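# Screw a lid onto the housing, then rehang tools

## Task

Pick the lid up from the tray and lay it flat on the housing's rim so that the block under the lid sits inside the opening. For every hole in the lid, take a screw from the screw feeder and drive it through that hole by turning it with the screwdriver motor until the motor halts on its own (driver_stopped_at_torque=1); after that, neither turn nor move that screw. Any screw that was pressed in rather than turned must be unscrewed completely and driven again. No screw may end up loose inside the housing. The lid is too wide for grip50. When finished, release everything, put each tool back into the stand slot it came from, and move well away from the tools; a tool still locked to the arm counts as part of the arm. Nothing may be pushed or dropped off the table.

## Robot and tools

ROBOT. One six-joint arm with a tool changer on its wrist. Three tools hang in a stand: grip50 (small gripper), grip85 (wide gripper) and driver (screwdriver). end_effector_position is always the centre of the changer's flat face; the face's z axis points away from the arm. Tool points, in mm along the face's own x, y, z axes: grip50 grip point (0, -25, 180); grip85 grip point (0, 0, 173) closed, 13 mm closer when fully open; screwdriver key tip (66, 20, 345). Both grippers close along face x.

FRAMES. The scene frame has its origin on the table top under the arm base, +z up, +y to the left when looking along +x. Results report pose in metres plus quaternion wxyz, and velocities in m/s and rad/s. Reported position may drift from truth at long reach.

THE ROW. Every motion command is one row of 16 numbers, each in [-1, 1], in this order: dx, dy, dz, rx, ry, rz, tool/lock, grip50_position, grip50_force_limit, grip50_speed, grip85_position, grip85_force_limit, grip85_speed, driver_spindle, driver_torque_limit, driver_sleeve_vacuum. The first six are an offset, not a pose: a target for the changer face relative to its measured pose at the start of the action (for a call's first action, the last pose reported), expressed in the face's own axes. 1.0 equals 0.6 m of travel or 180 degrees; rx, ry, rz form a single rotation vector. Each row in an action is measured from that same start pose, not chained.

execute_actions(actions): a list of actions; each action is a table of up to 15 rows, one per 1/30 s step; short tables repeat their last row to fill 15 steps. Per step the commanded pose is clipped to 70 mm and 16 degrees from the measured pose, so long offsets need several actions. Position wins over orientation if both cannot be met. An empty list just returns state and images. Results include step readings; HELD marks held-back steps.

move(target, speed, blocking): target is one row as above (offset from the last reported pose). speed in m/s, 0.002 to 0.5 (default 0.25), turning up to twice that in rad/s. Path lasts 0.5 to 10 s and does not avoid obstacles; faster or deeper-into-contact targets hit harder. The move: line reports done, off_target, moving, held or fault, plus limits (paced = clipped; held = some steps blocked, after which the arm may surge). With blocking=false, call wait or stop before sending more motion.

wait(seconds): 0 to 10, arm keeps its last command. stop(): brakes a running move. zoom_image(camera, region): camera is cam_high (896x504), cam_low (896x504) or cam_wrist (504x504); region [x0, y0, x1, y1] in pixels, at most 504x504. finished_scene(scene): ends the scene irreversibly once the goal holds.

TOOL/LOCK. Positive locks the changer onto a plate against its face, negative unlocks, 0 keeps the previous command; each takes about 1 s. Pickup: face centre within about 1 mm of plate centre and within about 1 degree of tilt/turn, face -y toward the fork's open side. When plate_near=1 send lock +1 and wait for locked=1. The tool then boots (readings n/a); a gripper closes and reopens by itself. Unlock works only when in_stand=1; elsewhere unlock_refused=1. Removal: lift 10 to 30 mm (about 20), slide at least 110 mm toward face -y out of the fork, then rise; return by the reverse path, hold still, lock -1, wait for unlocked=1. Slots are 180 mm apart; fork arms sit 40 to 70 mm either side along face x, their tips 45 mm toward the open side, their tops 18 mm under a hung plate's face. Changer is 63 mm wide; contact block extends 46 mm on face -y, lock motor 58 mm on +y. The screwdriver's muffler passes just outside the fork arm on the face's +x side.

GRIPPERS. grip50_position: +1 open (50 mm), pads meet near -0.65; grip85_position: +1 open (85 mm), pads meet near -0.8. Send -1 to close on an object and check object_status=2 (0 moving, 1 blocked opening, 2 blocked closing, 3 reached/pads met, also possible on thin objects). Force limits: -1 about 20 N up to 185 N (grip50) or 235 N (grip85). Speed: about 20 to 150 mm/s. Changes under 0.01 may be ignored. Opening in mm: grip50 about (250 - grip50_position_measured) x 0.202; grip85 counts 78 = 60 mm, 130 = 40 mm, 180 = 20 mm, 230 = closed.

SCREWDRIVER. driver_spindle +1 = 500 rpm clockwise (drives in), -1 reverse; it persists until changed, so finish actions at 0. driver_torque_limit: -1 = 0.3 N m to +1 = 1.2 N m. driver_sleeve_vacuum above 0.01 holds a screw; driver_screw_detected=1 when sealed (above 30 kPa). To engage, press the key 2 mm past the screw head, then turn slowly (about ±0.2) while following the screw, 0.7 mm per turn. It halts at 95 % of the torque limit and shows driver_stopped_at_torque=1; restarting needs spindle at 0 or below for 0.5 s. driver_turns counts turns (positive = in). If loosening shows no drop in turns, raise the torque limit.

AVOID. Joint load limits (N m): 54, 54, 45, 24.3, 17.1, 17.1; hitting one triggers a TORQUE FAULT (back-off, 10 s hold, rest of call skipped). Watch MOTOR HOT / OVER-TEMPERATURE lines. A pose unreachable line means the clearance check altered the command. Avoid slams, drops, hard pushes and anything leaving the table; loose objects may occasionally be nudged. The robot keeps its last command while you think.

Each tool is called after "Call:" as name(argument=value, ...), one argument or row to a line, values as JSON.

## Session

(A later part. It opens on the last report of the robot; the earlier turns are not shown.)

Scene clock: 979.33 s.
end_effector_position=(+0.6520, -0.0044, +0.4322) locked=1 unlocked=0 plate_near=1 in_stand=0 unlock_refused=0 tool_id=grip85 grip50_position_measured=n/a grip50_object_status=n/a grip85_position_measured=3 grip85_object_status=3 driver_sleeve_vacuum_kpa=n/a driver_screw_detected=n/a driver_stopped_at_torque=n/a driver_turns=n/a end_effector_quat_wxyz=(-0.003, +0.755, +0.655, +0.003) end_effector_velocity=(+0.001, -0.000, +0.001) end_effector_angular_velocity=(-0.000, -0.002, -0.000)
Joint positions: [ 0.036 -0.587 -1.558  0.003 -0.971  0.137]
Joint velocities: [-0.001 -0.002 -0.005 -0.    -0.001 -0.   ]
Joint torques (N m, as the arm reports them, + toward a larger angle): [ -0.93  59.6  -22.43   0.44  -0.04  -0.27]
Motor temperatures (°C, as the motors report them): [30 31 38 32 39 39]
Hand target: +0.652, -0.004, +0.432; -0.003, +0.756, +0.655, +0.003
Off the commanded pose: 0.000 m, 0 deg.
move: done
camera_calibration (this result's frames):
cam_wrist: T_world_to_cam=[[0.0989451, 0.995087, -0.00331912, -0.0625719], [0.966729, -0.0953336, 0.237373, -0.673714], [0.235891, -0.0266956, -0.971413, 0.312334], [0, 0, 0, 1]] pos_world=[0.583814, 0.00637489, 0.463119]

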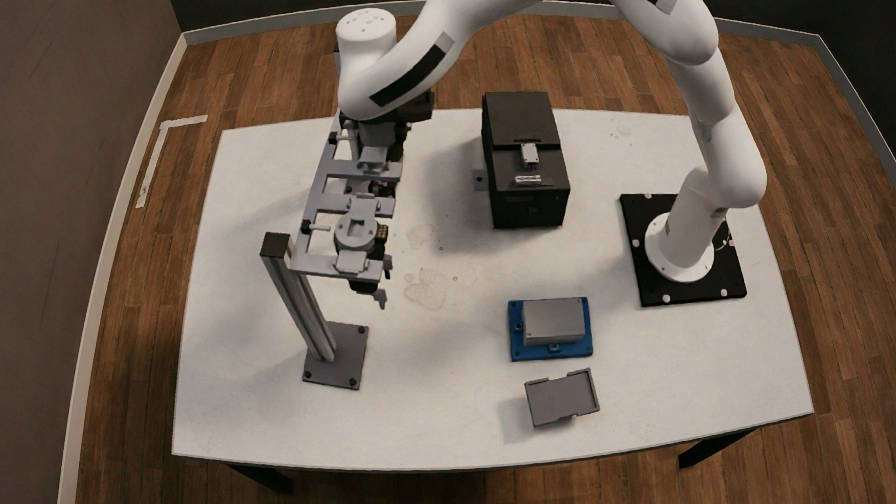

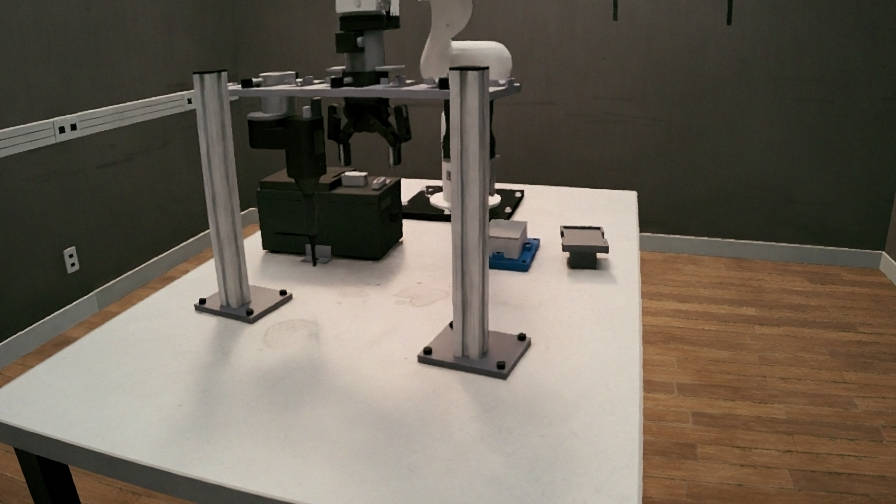

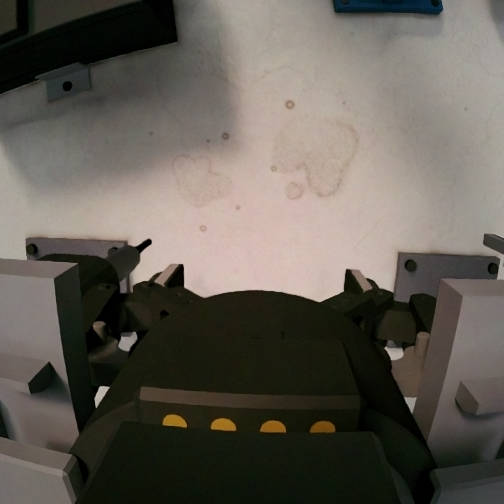

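Matches the earlier view. Lower.

Call:
move(
  target=[0, 0.0003, 0.0328, 0, 0, 0, 0,0,0,0,1,-0.4,-0.5,0,0,0],
  speed=0.02,
)

Scene clock: 985.33 s.
end_effector_position=(+0.6522, -0.0044, +0.4126) locked=1 unlocked=0 plate_near=1 in_stand=1 unlock_refused=0 tool_id=grip85 grip50_position_measured=n/a grip50_object_status=n/a grip85_position_measured=3 grip85_object_status=3 driver_sleeve_vacuum_kpa=n/a driver_screw_detected=n/a driver_stopped_at_torque=n/a driver_turns=n/a end_effector_quat_wxyz=(-0.003, +0.756, +0.655, +0.003) end_effector_velocity=(-0.000, +0.000, -0.000) end_effector_angular_velocity=(-0.001, -0.000, +0.001)
Joint positions: [ 0.036 -0.602 -1.535  0.003 -0.934  0.137]
Joint velocities: [ 0.     0.     0.    -0.001  0.001 -0.   ]
Joint torques (N m, as the arm reports them, + toward a larger angle): [  0.23  59.35 -21.5    0.72  -0.1   -0.24]
Motor temperatures (°C, as the motors report them): [30 31 38 32 39 39]
Hand target: +0.652, -0.004, +0.413; -0.003, +0.756, +0.655, +0.003
Off the commanded pose: 0.000 m, 0 deg.
move: done
camera_calibration (this result's frames):
cam_wrist: T_world_to_cam=[[0.0990761, 0.995074, -0.00340305, -0.0627404], [0.966731, -0.0954425, 0.237322, -0.669198], [0.235828, -0.0268027, -0.971425, 0.293302], [0, 0, 0, 1]] pos_world=[0.583981, 0.00642279, 0.443523]

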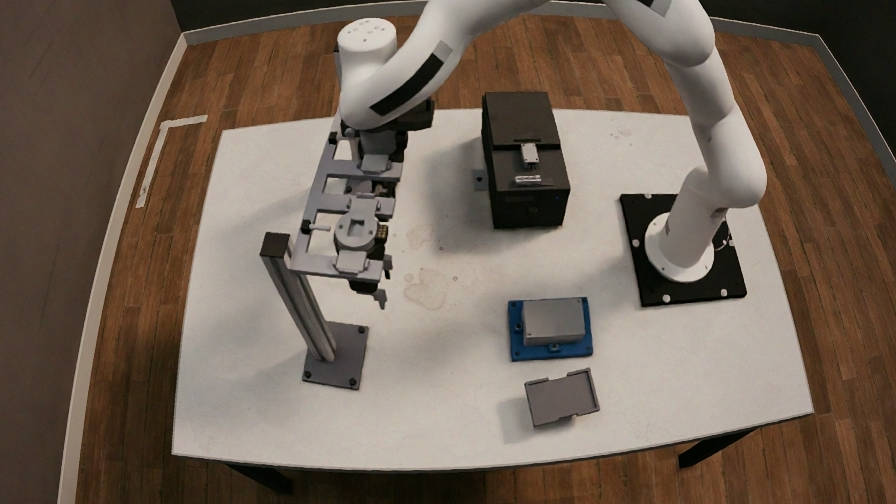

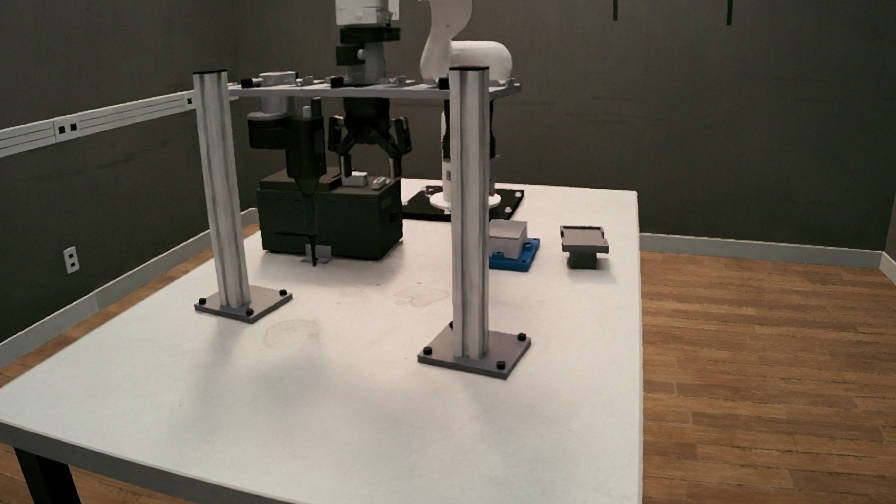

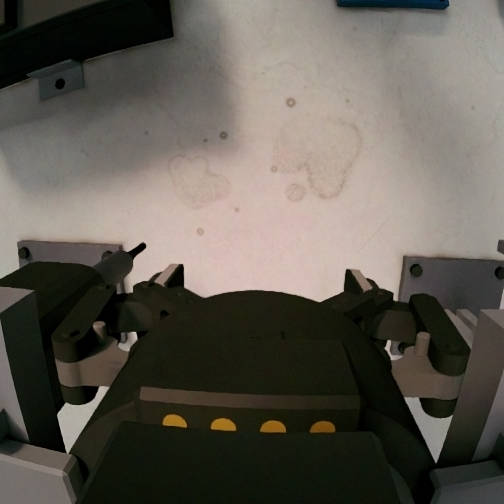

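Call:
execute_actions(
  actions=[
    [[0,0,0,0,0,0,-1,0,0,0,1,-0.4,-0.5,0,0,0]],
    [[0,0,0,0,0,0,-1,0,0,0,1,-0.4,-0.5,0,0,0]],
    [[0,0,0,0,0,0,-1,0,0,0,1,-0.4,-0.5,0,0,0]],
  ],
)

Scene clock: 991.70 s.
end_effector_position=(+0.6523, -0.0041, +0.4129) locked=0 unlocked=1 plate_near=0 in_stand=1 unlock_refused=0 tool_id=none grip50_position_measured=n/a grip50_object_status=n/a grip85_position_measured=n/a grip85_object_status=n/a driver_sleeve_vacuum_kpa=n/a driver_screw_detected=n/a driver_stopped_at_torque=n/a driver_turns=n/a end_effector_quat_wxyz=(-0.003, +0.755, +0.655, +0.003) end_effector_velocity=(-0.000, +0.000, +0.000) end_effector_angular_velocity=(+0.000, +0.000, +0.001)
Joint positions: [ 0.036 -0.602 -1.536  0.003 -0.933  0.136]
Joint velocities: [ 0.001  0.001  0.     0.    -0.001 -0.   ]
Joint torques (N m, as the arm reports them, + toward a larger angle): [ -1.56  48.41 -17.95  -0.08   0.02  -0.24]
Motor temperatures (°C, as the motors report them): [30 31 38 32 39 39]
Hand target: +0.652, -0.004, +0.413; -0.003, +0.755, +0.655, +0.003
Off the commanded pose: 0.000 m, 0 deg.
Step readings (end_effector_position; steps 1 to 15: 1st action; 16 to 30: 2nd action; 31 to 45: 3rd action):
0: (+0.6522, -0.0043, +0.4126)
1: (+0.6521, -0.0043, +0.4122)
2: (+0.6521, -0.0043, +0.4122)
4: (+0.6521, -0.0043, +0.4122)
8: (+0.6520, -0.0043, +0.4122)
15: (+0.6523, -0.0042, +0.4129)
16: (+0.6523, -0.0042, +0.4130)
17: (+0.6523, -0.0041, +0.4131)
19: (+0.6524, -0.0041, +0.4132)
23: (+0.6523, -0.0041, +0.4130)
30: (+0.6523, -0.0041, +0.4129)
31: (+0.6523, -0.0041, +0.4129)
32: (+0.6523, -0.0041, +0.4129)
34: (+0.6523, -0.0041, +0.4129)
38: (+0.6523, -0.0041, +0.4129)
45: end_effector_position above
camera_calibration (this result's frames):
cam_wrist: T_world_to_cam=[[0.0987966, 0.995103, -0.00316725, -0.0629179], [0.966634, -0.0952133, 0.237809, -0.669461], [0.236343, -0.0265563, -0.971307, 0.293146], [0, 0, 0, 1]] pos_world=[0.584057, 0.00665308, 0.44374]

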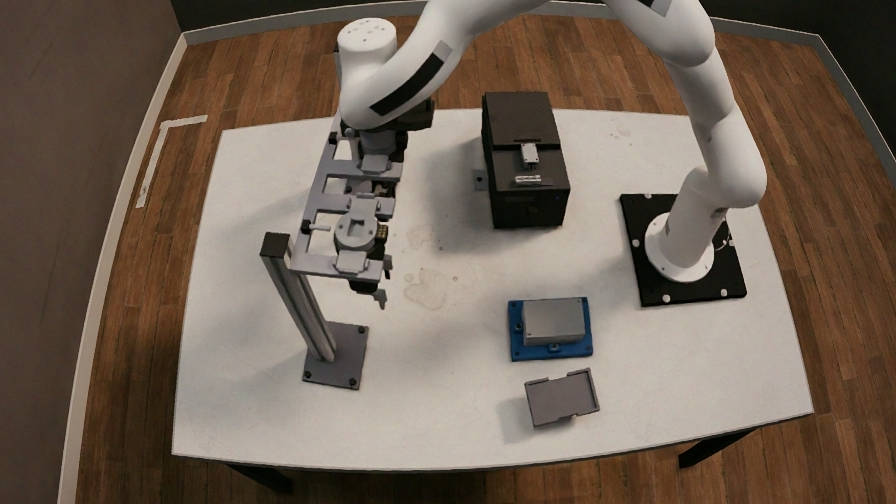

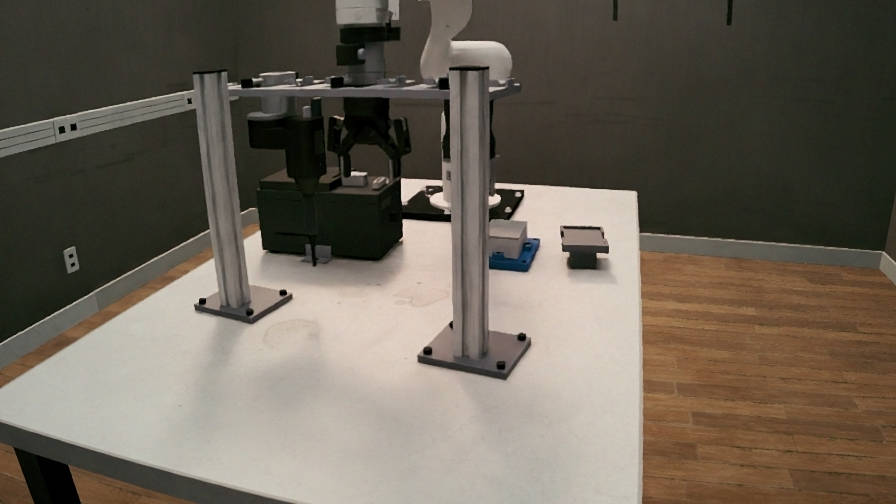

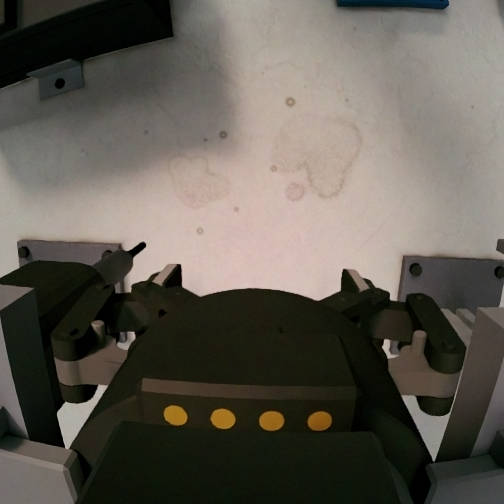

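Call:
execute_actions(
  actions=[],
)

Scene clock: 1033.90 s.
end_effector_position=(+0.6523, -0.0041, +0.4129) locked=0 unlocked=1 plate_near=0 in_stand=1 unlock_refused=0 tool_id=none grip50_position_measured=n/a grip50_object_status=n/a grip85_position_measured=n/a grip85_object_status=n/a driver_sleeve_vacuum_kpa=n/a driver_screw_detected=n/a driver_stopped_at_torque=n/a driver_turns=n/a end_effector_quat_wxyz=(-0.003, +0.755, +0.655, +0.003) end_effector_velocity=(-0.000, +0.000, -0.000) end_effector_angular_velocity=(+0.000, +0.002, +0.001)
Joint positions: [ 0.036 -0.602 -1.536  0.003 -0.933  0.136]
Joint velocities: [ 0.001 -0.001 -0.     0.    -0.001 -0.001]
Joint torques (N m, as the arm reports them, + toward a larger angle): [ -1.77  48.19 -17.69   0.3   -0.07  -0.26]
Motor temperatures (°C, as the motors report them): [30 31 38 32 39 39]
Hand target: +0.652, -0.004, +0.413; -0.003, +0.755, +0.655, +0.003
Off the commanded pose: 0.000 m, 0 deg.
camera_calibration (this result's frames):
cam_wrist: T_world_to_cam=[[0.0987974, 0.995103, -0.00316755, -0.0629177], [0.966634, -0.095214, 0.237808, -0.66946], [0.236342, -0.0265567, -0.971307, 0.293146], [0, 0, 0, 1]] pos_world=[0.584057, 0.00665255, 0.443739]

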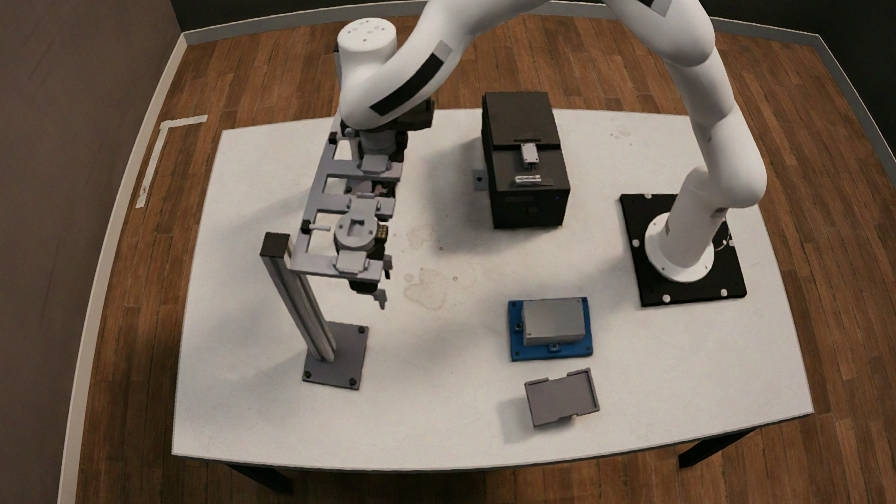

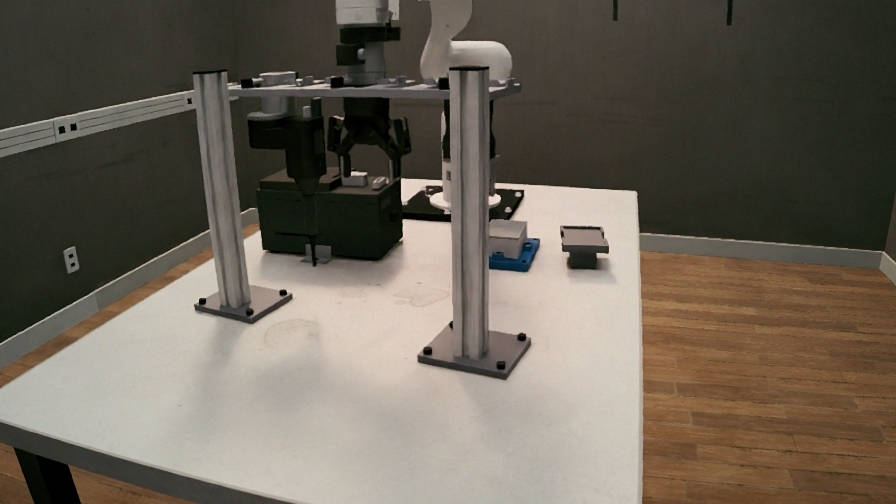

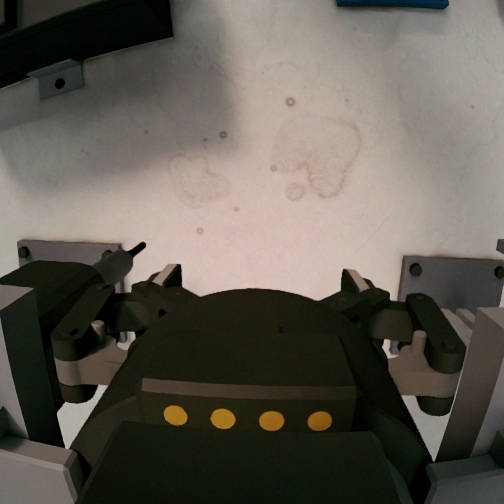

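Call:
move(
  target=[0,0,-0.05,0,0,0,0,0,0,0,0,0,0,0,0,0],
  speed=0.05,
)

Call:
move(
  target=[-0.3,0,0,0,0,0,0,0,0,0,0,0,0,0,0,0],
  speed=0.15,
)

Scene clock: 1042.97 s.
end_effector_position=(+0.6522, -0.0044, +0.4427) locked=0 unlocked=1 plate_near=0 in_stand=0 unlock_refused=0 tool_id=none grip50_position_measured=n/a grip50_object_status=n/a grip85_position_measured=n/a grip85_object_status=n/a driver_sleeve_vacuum_kpa=n/a driver_screw_detected=n/a driver_stopped_at_torque=n/a driver_turns=n/a end_effector_quat_wxyz=(-0.003, +0.755, +0.655, +0.003) end_effector_velocity=(-0.000, -0.000, +0.000) end_effector_angular_velocity=(+0.000, +0.001, +0.000)
Joint positions: [ 0.036 -0.58  -1.572  0.003 -0.992  0.137]
Joint velocities: [-0.    -0.    -0.     0.    -0.001 -0.   ]
Joint torques (N m, as the arm reports them, + toward a larger angle): [ -0.65  48.68 -17.96   0.45   0.02  -0.27]
Motor temperatures (°C, as the motors report them): [30 31 38 32 39 39]
Hand target: +0.652, -0.004, +0.443; -0.003, +0.755, +0.655, +0.003
Off the commanded pose: 0.000 m, 0 deg.
move: done
camera_calibration (this result's frames):
cam_wrist: T_world_to_cam=[[0.0987133, 0.995111, -0.00313198, -0.0625703], [0.966685, -0.0951456, 0.237628, -0.676495], [0.236168, -0.0264847, -0.971351, 0.322267], [0, 0, 0, 1]] pos_world=[0.584025, 0.00643407, 0.473593]

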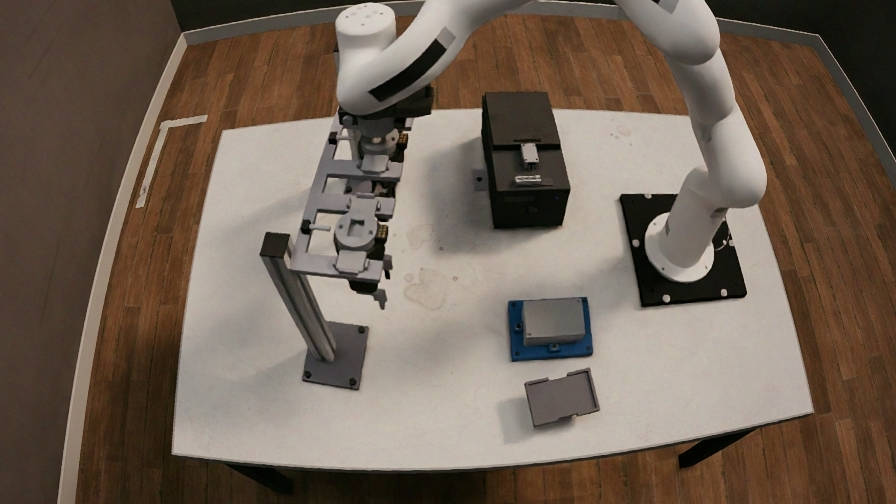

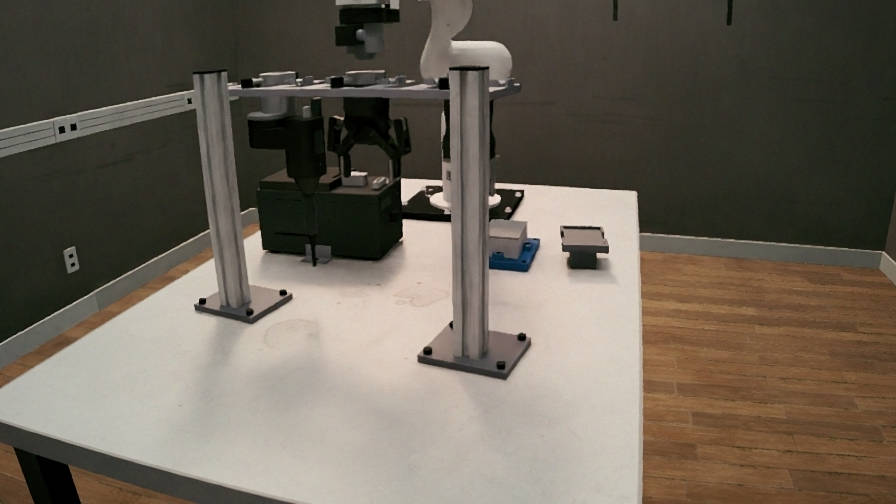

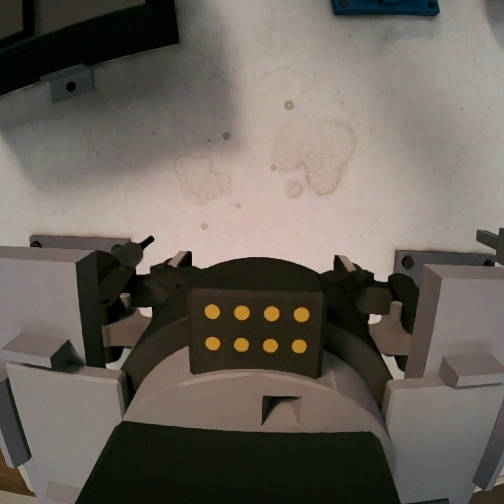

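Scene clock: 1044.57 s.
end_effector_position=(+0.6266, -0.1823, +0.4414) locked=0 unlocked=1 plate_near=0 in_stand=0 unlock_refused=0 tool_id=none grip50_position_measured=n/a grip50_object_status=n/a grip85_position_measured=n/a grip85_object_status=n/a driver_sleeve_vacuum_kpa=n/a driver_screw_detected=n/a driver_stopped_at_torque=n/a driver_turns=n/a end_effector_quat_wxyz=(-0.003, +0.755, +0.655, +0.003) end_effector_velocity=(+0.000, -0.001, -0.000) end_effector_angular_velocity=(+0.000, +0.000, +0.000)
Joint positions: [-0.24  -0.58  -1.571  0.003 -0.991 -0.14 ]
Joint velocities: [-0.001 -0.001 -0.002 -0.    -0.001 -0.002]
Joint torques (N m, as the arm reports them, + toward a larger angle): [ -1.36  47.15 -17.76   0.67  -0.04  -0.32]
Motor temperatures (°C, as the motors report them): [30 31 38 32 39 39]
Hand target: +0.627, -0.183, +0.441; -0.003, +0.755, +0.655, +0.003
Off the commanded pose: 0.000 m, 0 deg.
move: done
camera_calibration (this result's frames):
cam_wrist: T_world_to_cam=[[0.0984967, 0.995131, -0.00352256, 0.117326], [0.966627, -0.094833, 0.237989, -0.668402], [0.236496, -0.0268461, -0.971262, 0.322039], [0, 0, 0, 1]] pos_world=[0.558378, -0.171496, 0.47227]

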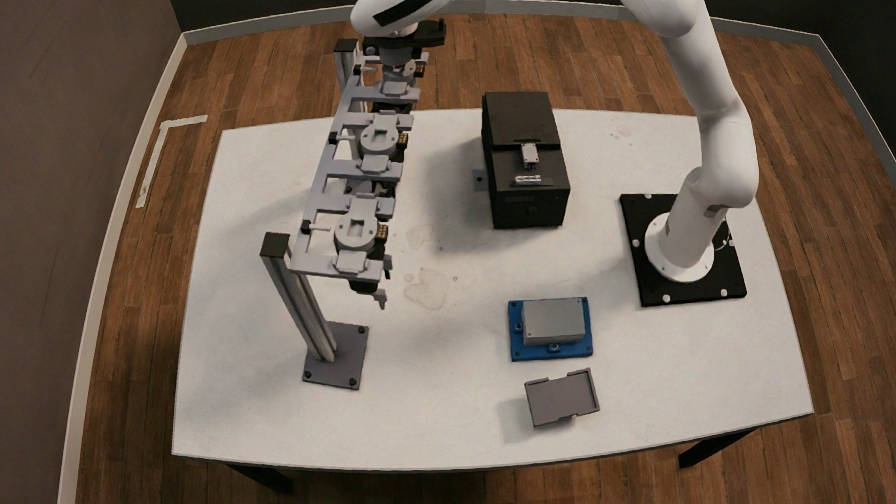

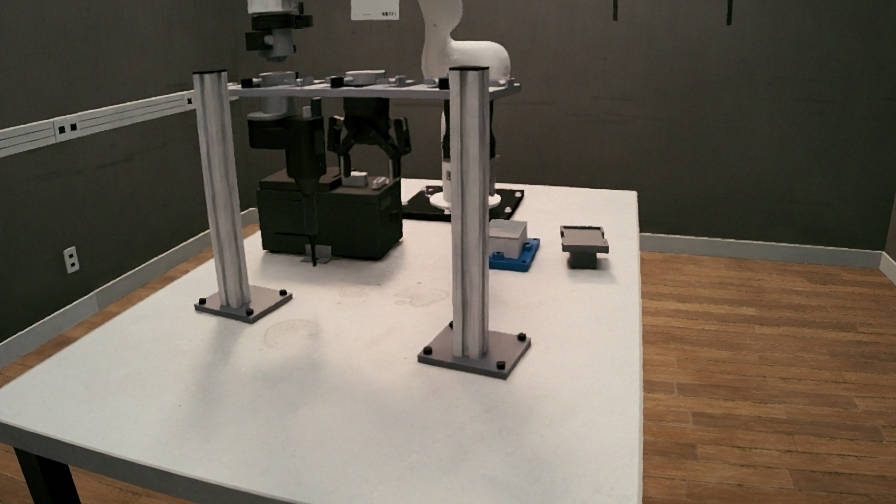

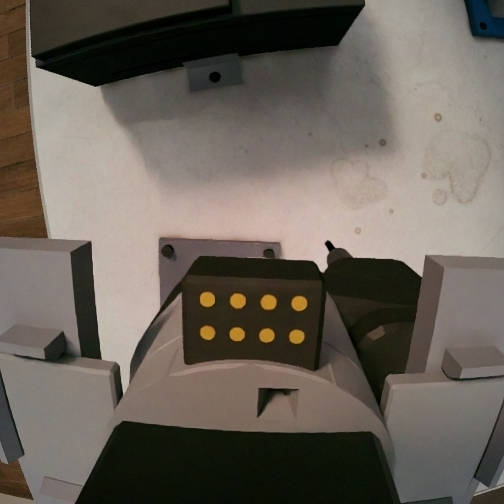

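Call:
zoom_image(
  camera="cam_wrist",
  region=[100,230,400,504],
)

Region (100, 230, 400, 504) of cam_wrist's 504x504 image, scaled by 1.680, with more detail than that image has; it fills the top 460 rows of this view, and the rest is white.

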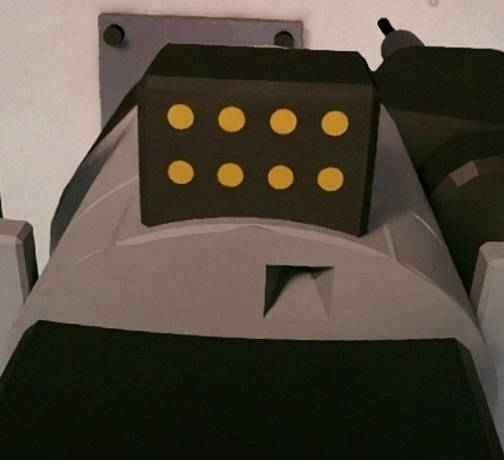

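Call:
move(
  target=[-0.001,-0.0038,0.0313,0,0,0,0,0,0,0,0,0,0,0,0,0],
  speed=0.03,
)

Call:
zoom_image(
  camera="cam_wrist",
  region=[100,230,400,504],
)

Scene clock: 1075.23 s.
end_effector_position=(+0.6243, -0.1824, +0.4227) locked=0 unlocked=1 plate_near=0 in_stand=0 unlock_refused=0 tool_id=none grip50_position_measured=n/a grip50_object_status=n/a grip85_position_measured=n/a grip85_object_status=n/a driver_sleeve_vacuum_kpa=n/a driver_screw_detected=n/a driver_stopped_at_torque=n/a driver_turns=n/a end_effector_quat_wxyz=(-0.003, +0.755, +0.655, +0.003) end_effector_velocity=(+0.000, +0.000, +0.000) end_effector_angular_velocity=(-0.000, -0.003, +0.001)
Joint positions: [-0.241 -0.587 -1.539  0.003 -0.952 -0.141]
Joint velocities: [ 0.     0.     0.     0.001  0.003 -0.001]
Joint torques (N m, as the arm reports them, + toward a larger angle): [ -0.64  47.13 -17.4    0.24  -0.04  -0.3 ]
Motor temperatures (°C, as the motors report them): [30 31 38 32 39 39]
Hand target: +0.624, -0.182, +0.423; -0.003, +0.755, +0.655, +0.003
Off the commanded pose: 0.000 m, 0 deg.
move: done
camera_calibration (this result's frames):
cam_wrist: T_world_to_cam=[[0.0985534, 0.995125, -0.00357403, 0.117616], [0.966607, -0.094874, 0.238055, -0.661749], [0.236555, -0.0269158, -0.971245, 0.304379], [0, 0, 0, 1]] pos_world=[0.556057, -0.171632, 0.453579]

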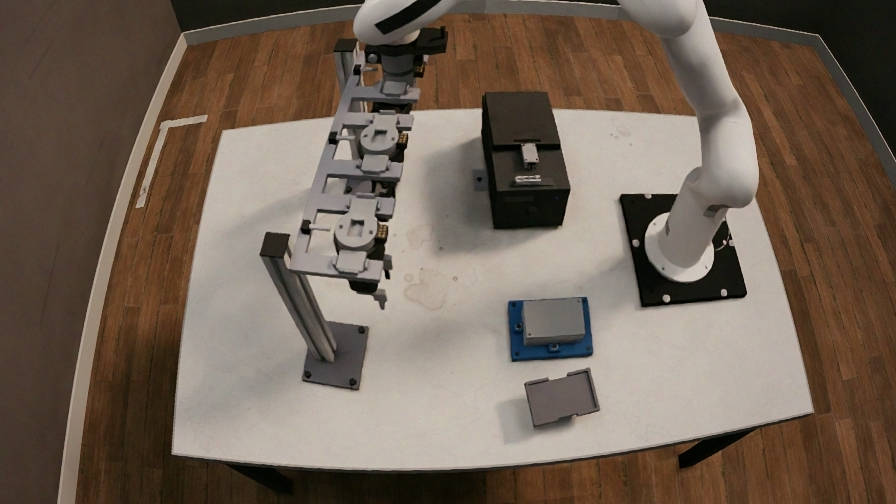

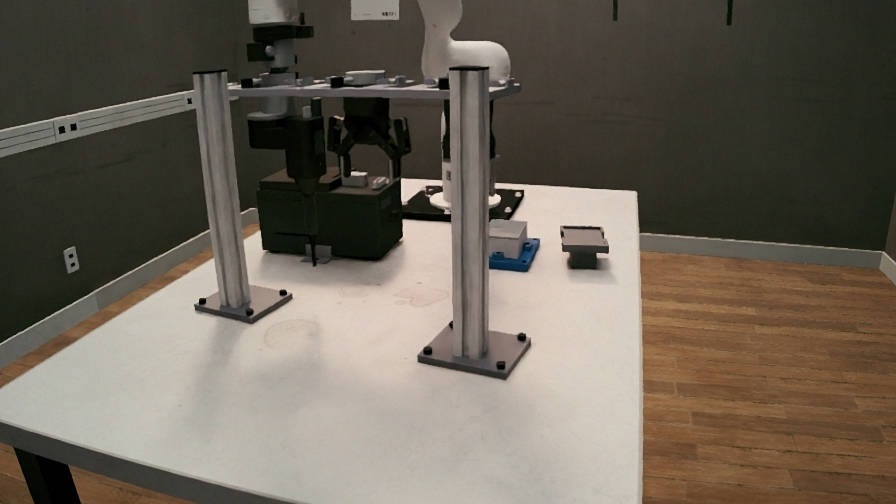

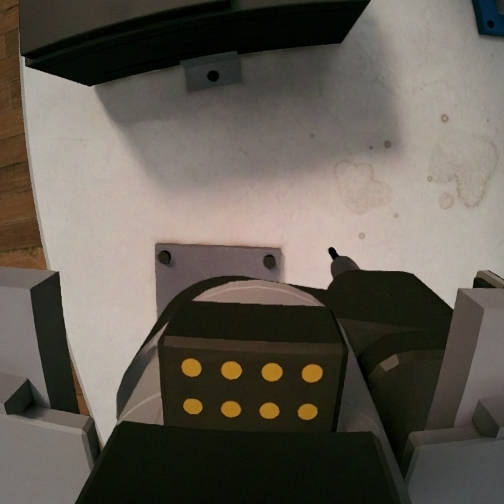

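Region (100, 230, 400, 504) of cam_wrist's 504x504 image, scaled by 1.680, with more detail than that image has; it fills the top 460 rows of this view, and the rest is white.

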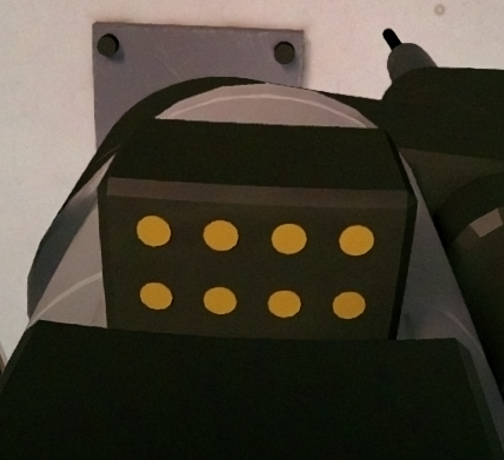

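Call:
move(
  target=[0,0,0.018,0,0,0,0,0,0,0,0,0,0,0,0,0],
  speed=0.008,
)

Scene clock: 1097.03 s.
end_effector_position=(+0.6243, -0.1823, +0.4121) locked=0 unlocked=1 plate_near=1 in_stand=1 unlock_refused=0 tool_id=none grip50_position_measured=n/a grip50_object_status=n/a grip85_position_measured=n/a grip85_object_status=n/a driver_sleeve_vacuum_kpa=n/a driver_screw_detected=n/a driver_stopped_at_torque=n/a driver_turns=n/a end_effector_quat_wxyz=(-0.003, +0.755, +0.655, +0.003) end_effector_velocity=(+0.000, +0.000, -0.001) end_effector_angular_velocity=(-0.000, -0.002, -0.000)
Joint positions: [-0.241 -0.595 -1.526  0.003 -0.931 -0.141]
Joint velocities: [ 0.001 -0.001  0.001  0.     0.004  0.001]
Joint torques (N m, as the arm reports them, + toward a larger angle): [  0.64  44.6  -16.15   0.55   0.17  -0.45]
Motor temperatures (°C, as the motors report them): [30 31 38 32 39 39]
Hand target: +0.624, -0.182, +0.412; -0.003, +0.755, +0.655, +0.003
Off the commanded pose: 0.000 m, 0 deg.
move: done
camera_calibration (this result's frames):
cam_wrist: T_world_to_cam=[[0.0986065, 0.99512, -0.00353828, 0.117384], [0.966591, -0.094933, 0.238094, -0.659241], [0.236596, -0.0268977, -0.971236, 0.29405], [0, 0, 0, 1]] pos_world=[0.556071, -0.171485, 0.442969]

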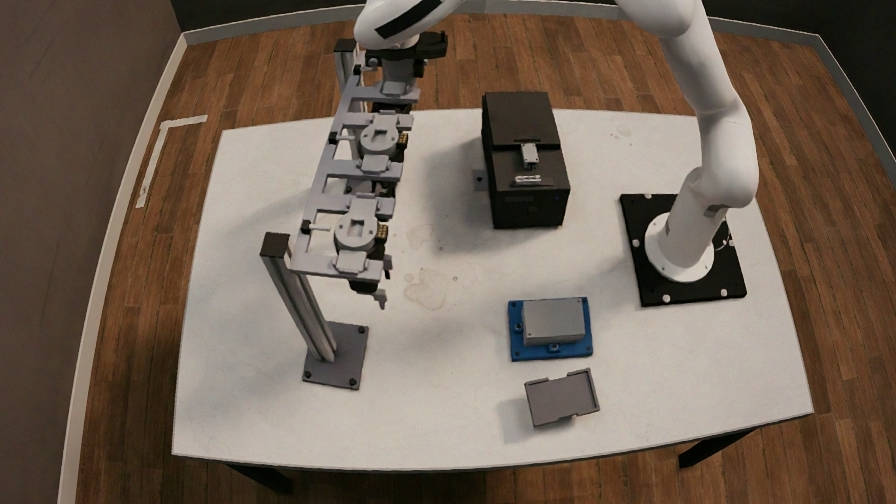

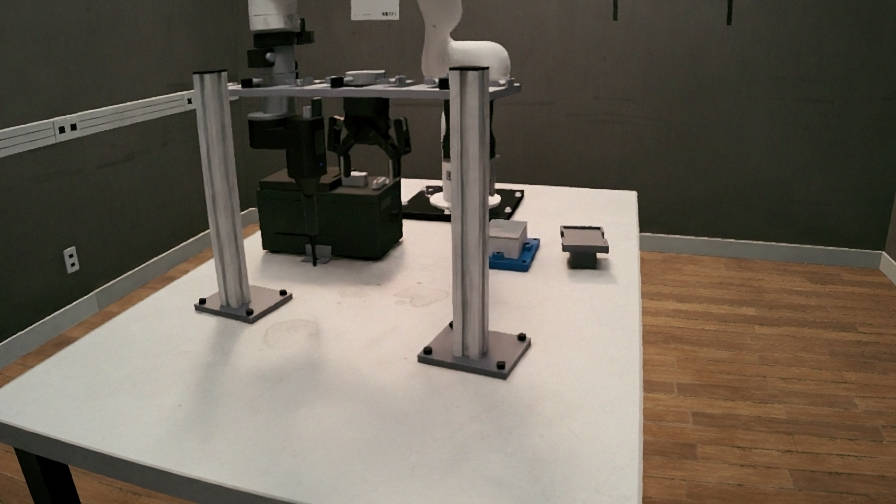

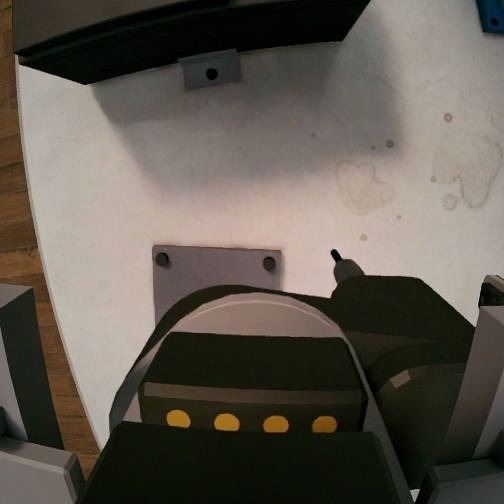

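plate_near=1. Lock.

Call:
execute_actions(
  actions=[
    [[0,0,0,0,0,0,1,0,0,0,0,0,0,0,-1,0]],
    [[0,0,0,0,0,0,1,0,0,0,0,0,0,0,-1,0]],
    [[0,0,0,0,0,0,1,0,0,0,0,0,0,0,-1,0]],
  ],
)

Scene clock: 1102.83 s.
end_effector_position=(+0.6243, -0.1824, +0.4126) locked=1 unlocked=0 plate_near=1 in_stand=1 unlock_refused=0 tool_id=driver grip50_position_measured=n/a grip50_object_status=n/a grip85_position_measured=n/a grip85_object_status=n/a driver_sleeve_vacuum_kpa=n/a driver_screw_detected=n/a driver_stopped_at_torque=n/a driver_turns=n/a end_effector_quat_wxyz=(-0.003, +0.756, +0.655, +0.003) end_effector_velocity=(+0.000, +0.000, -0.000) end_effector_angular_velocity=(+0.000, +0.001, +0.000)
Joint positions: [-0.242 -0.595 -1.527  0.003 -0.932 -0.141]
Joint velocities: [ 0.    -0.    -0.     0.    -0.001 -0.   ]
Joint torques (N m, as the arm reports them, + toward a larger angle): [  3.45  58.09 -23.64   1.47   1.56  -0.97]
Motor temperatures (°C, as the motors report them): [30 31 38 32 39 39]
Hand target: +0.624, -0.182, +0.413; -0.003, +0.756, +0.655, +0.003
Off the commanded pose: 0.000 m, 0 deg.
Step readings (end_effector_position; steps 1 to 15: 1st action; 16 to 30: 2nd action; 31 to 45: 3rd action):
0: (+0.6243, -0.1823, +0.4120)
1: (+0.6243, -0.1823, +0.4120)
2: (+0.6243, -0.1823, +0.4120)
4: (+0.6243, -0.1823, +0.4120)
8: (+0.6243, -0.1823, +0.4120)
15: (+0.6243, -0.1823, +0.4120)
16: (+0.6243, -0.1823, +0.4120)
17: (+0.6243, -0.1823, +0.4120)
19: (+0.6241, -0.1824, +0.4119)
23: (+0.6240, -0.1824, +0.4121)
30: (+0.6243, -0.1824, +0.4125)
31: (+0.6243, -0.1824, +0.4125)
32: (+0.6243, -0.1824, +0.4126)
34: (+0.6243, -0.1824, +0.4126)
38: (+0.6243, -0.1824, +0.4126)
45: end_effector_position above
camera_calibration (this result's frames):
cam_wrist: T_world_to_cam=[[0.0991576, 0.995066, -0.00343274, 0.117154], [0.966467, -0.0954853, 0.23838, -0.659477], [0.236876, -0.0269548, -0.971166, 0.294258], [0, 0, 0, 1]] pos_world=[0.556043, -0.171614, 0.443382]

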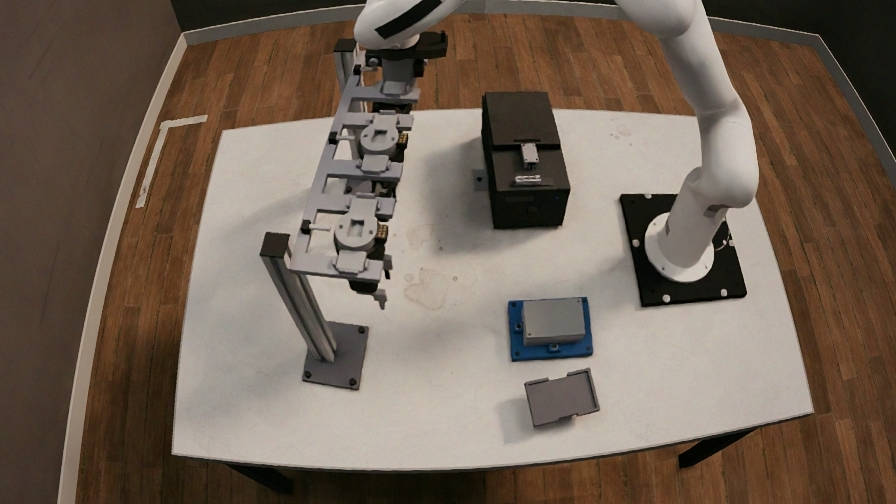

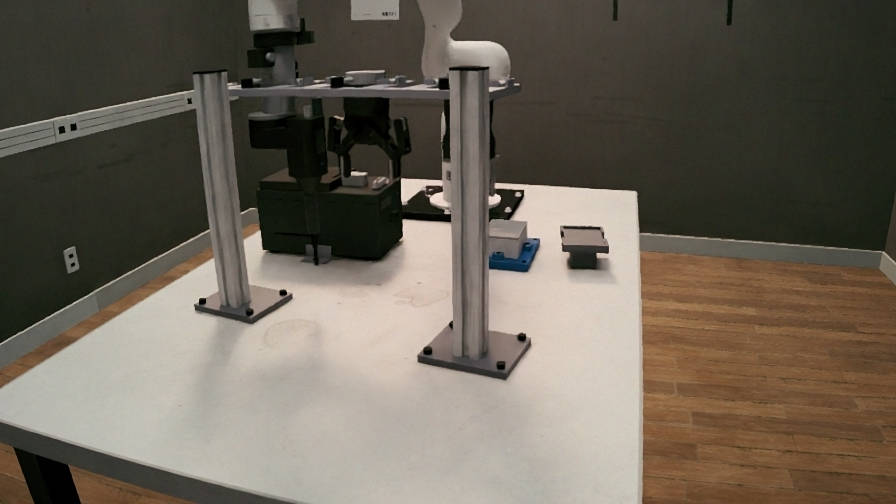

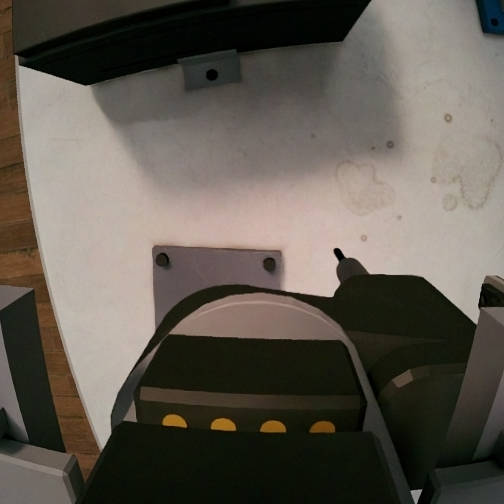

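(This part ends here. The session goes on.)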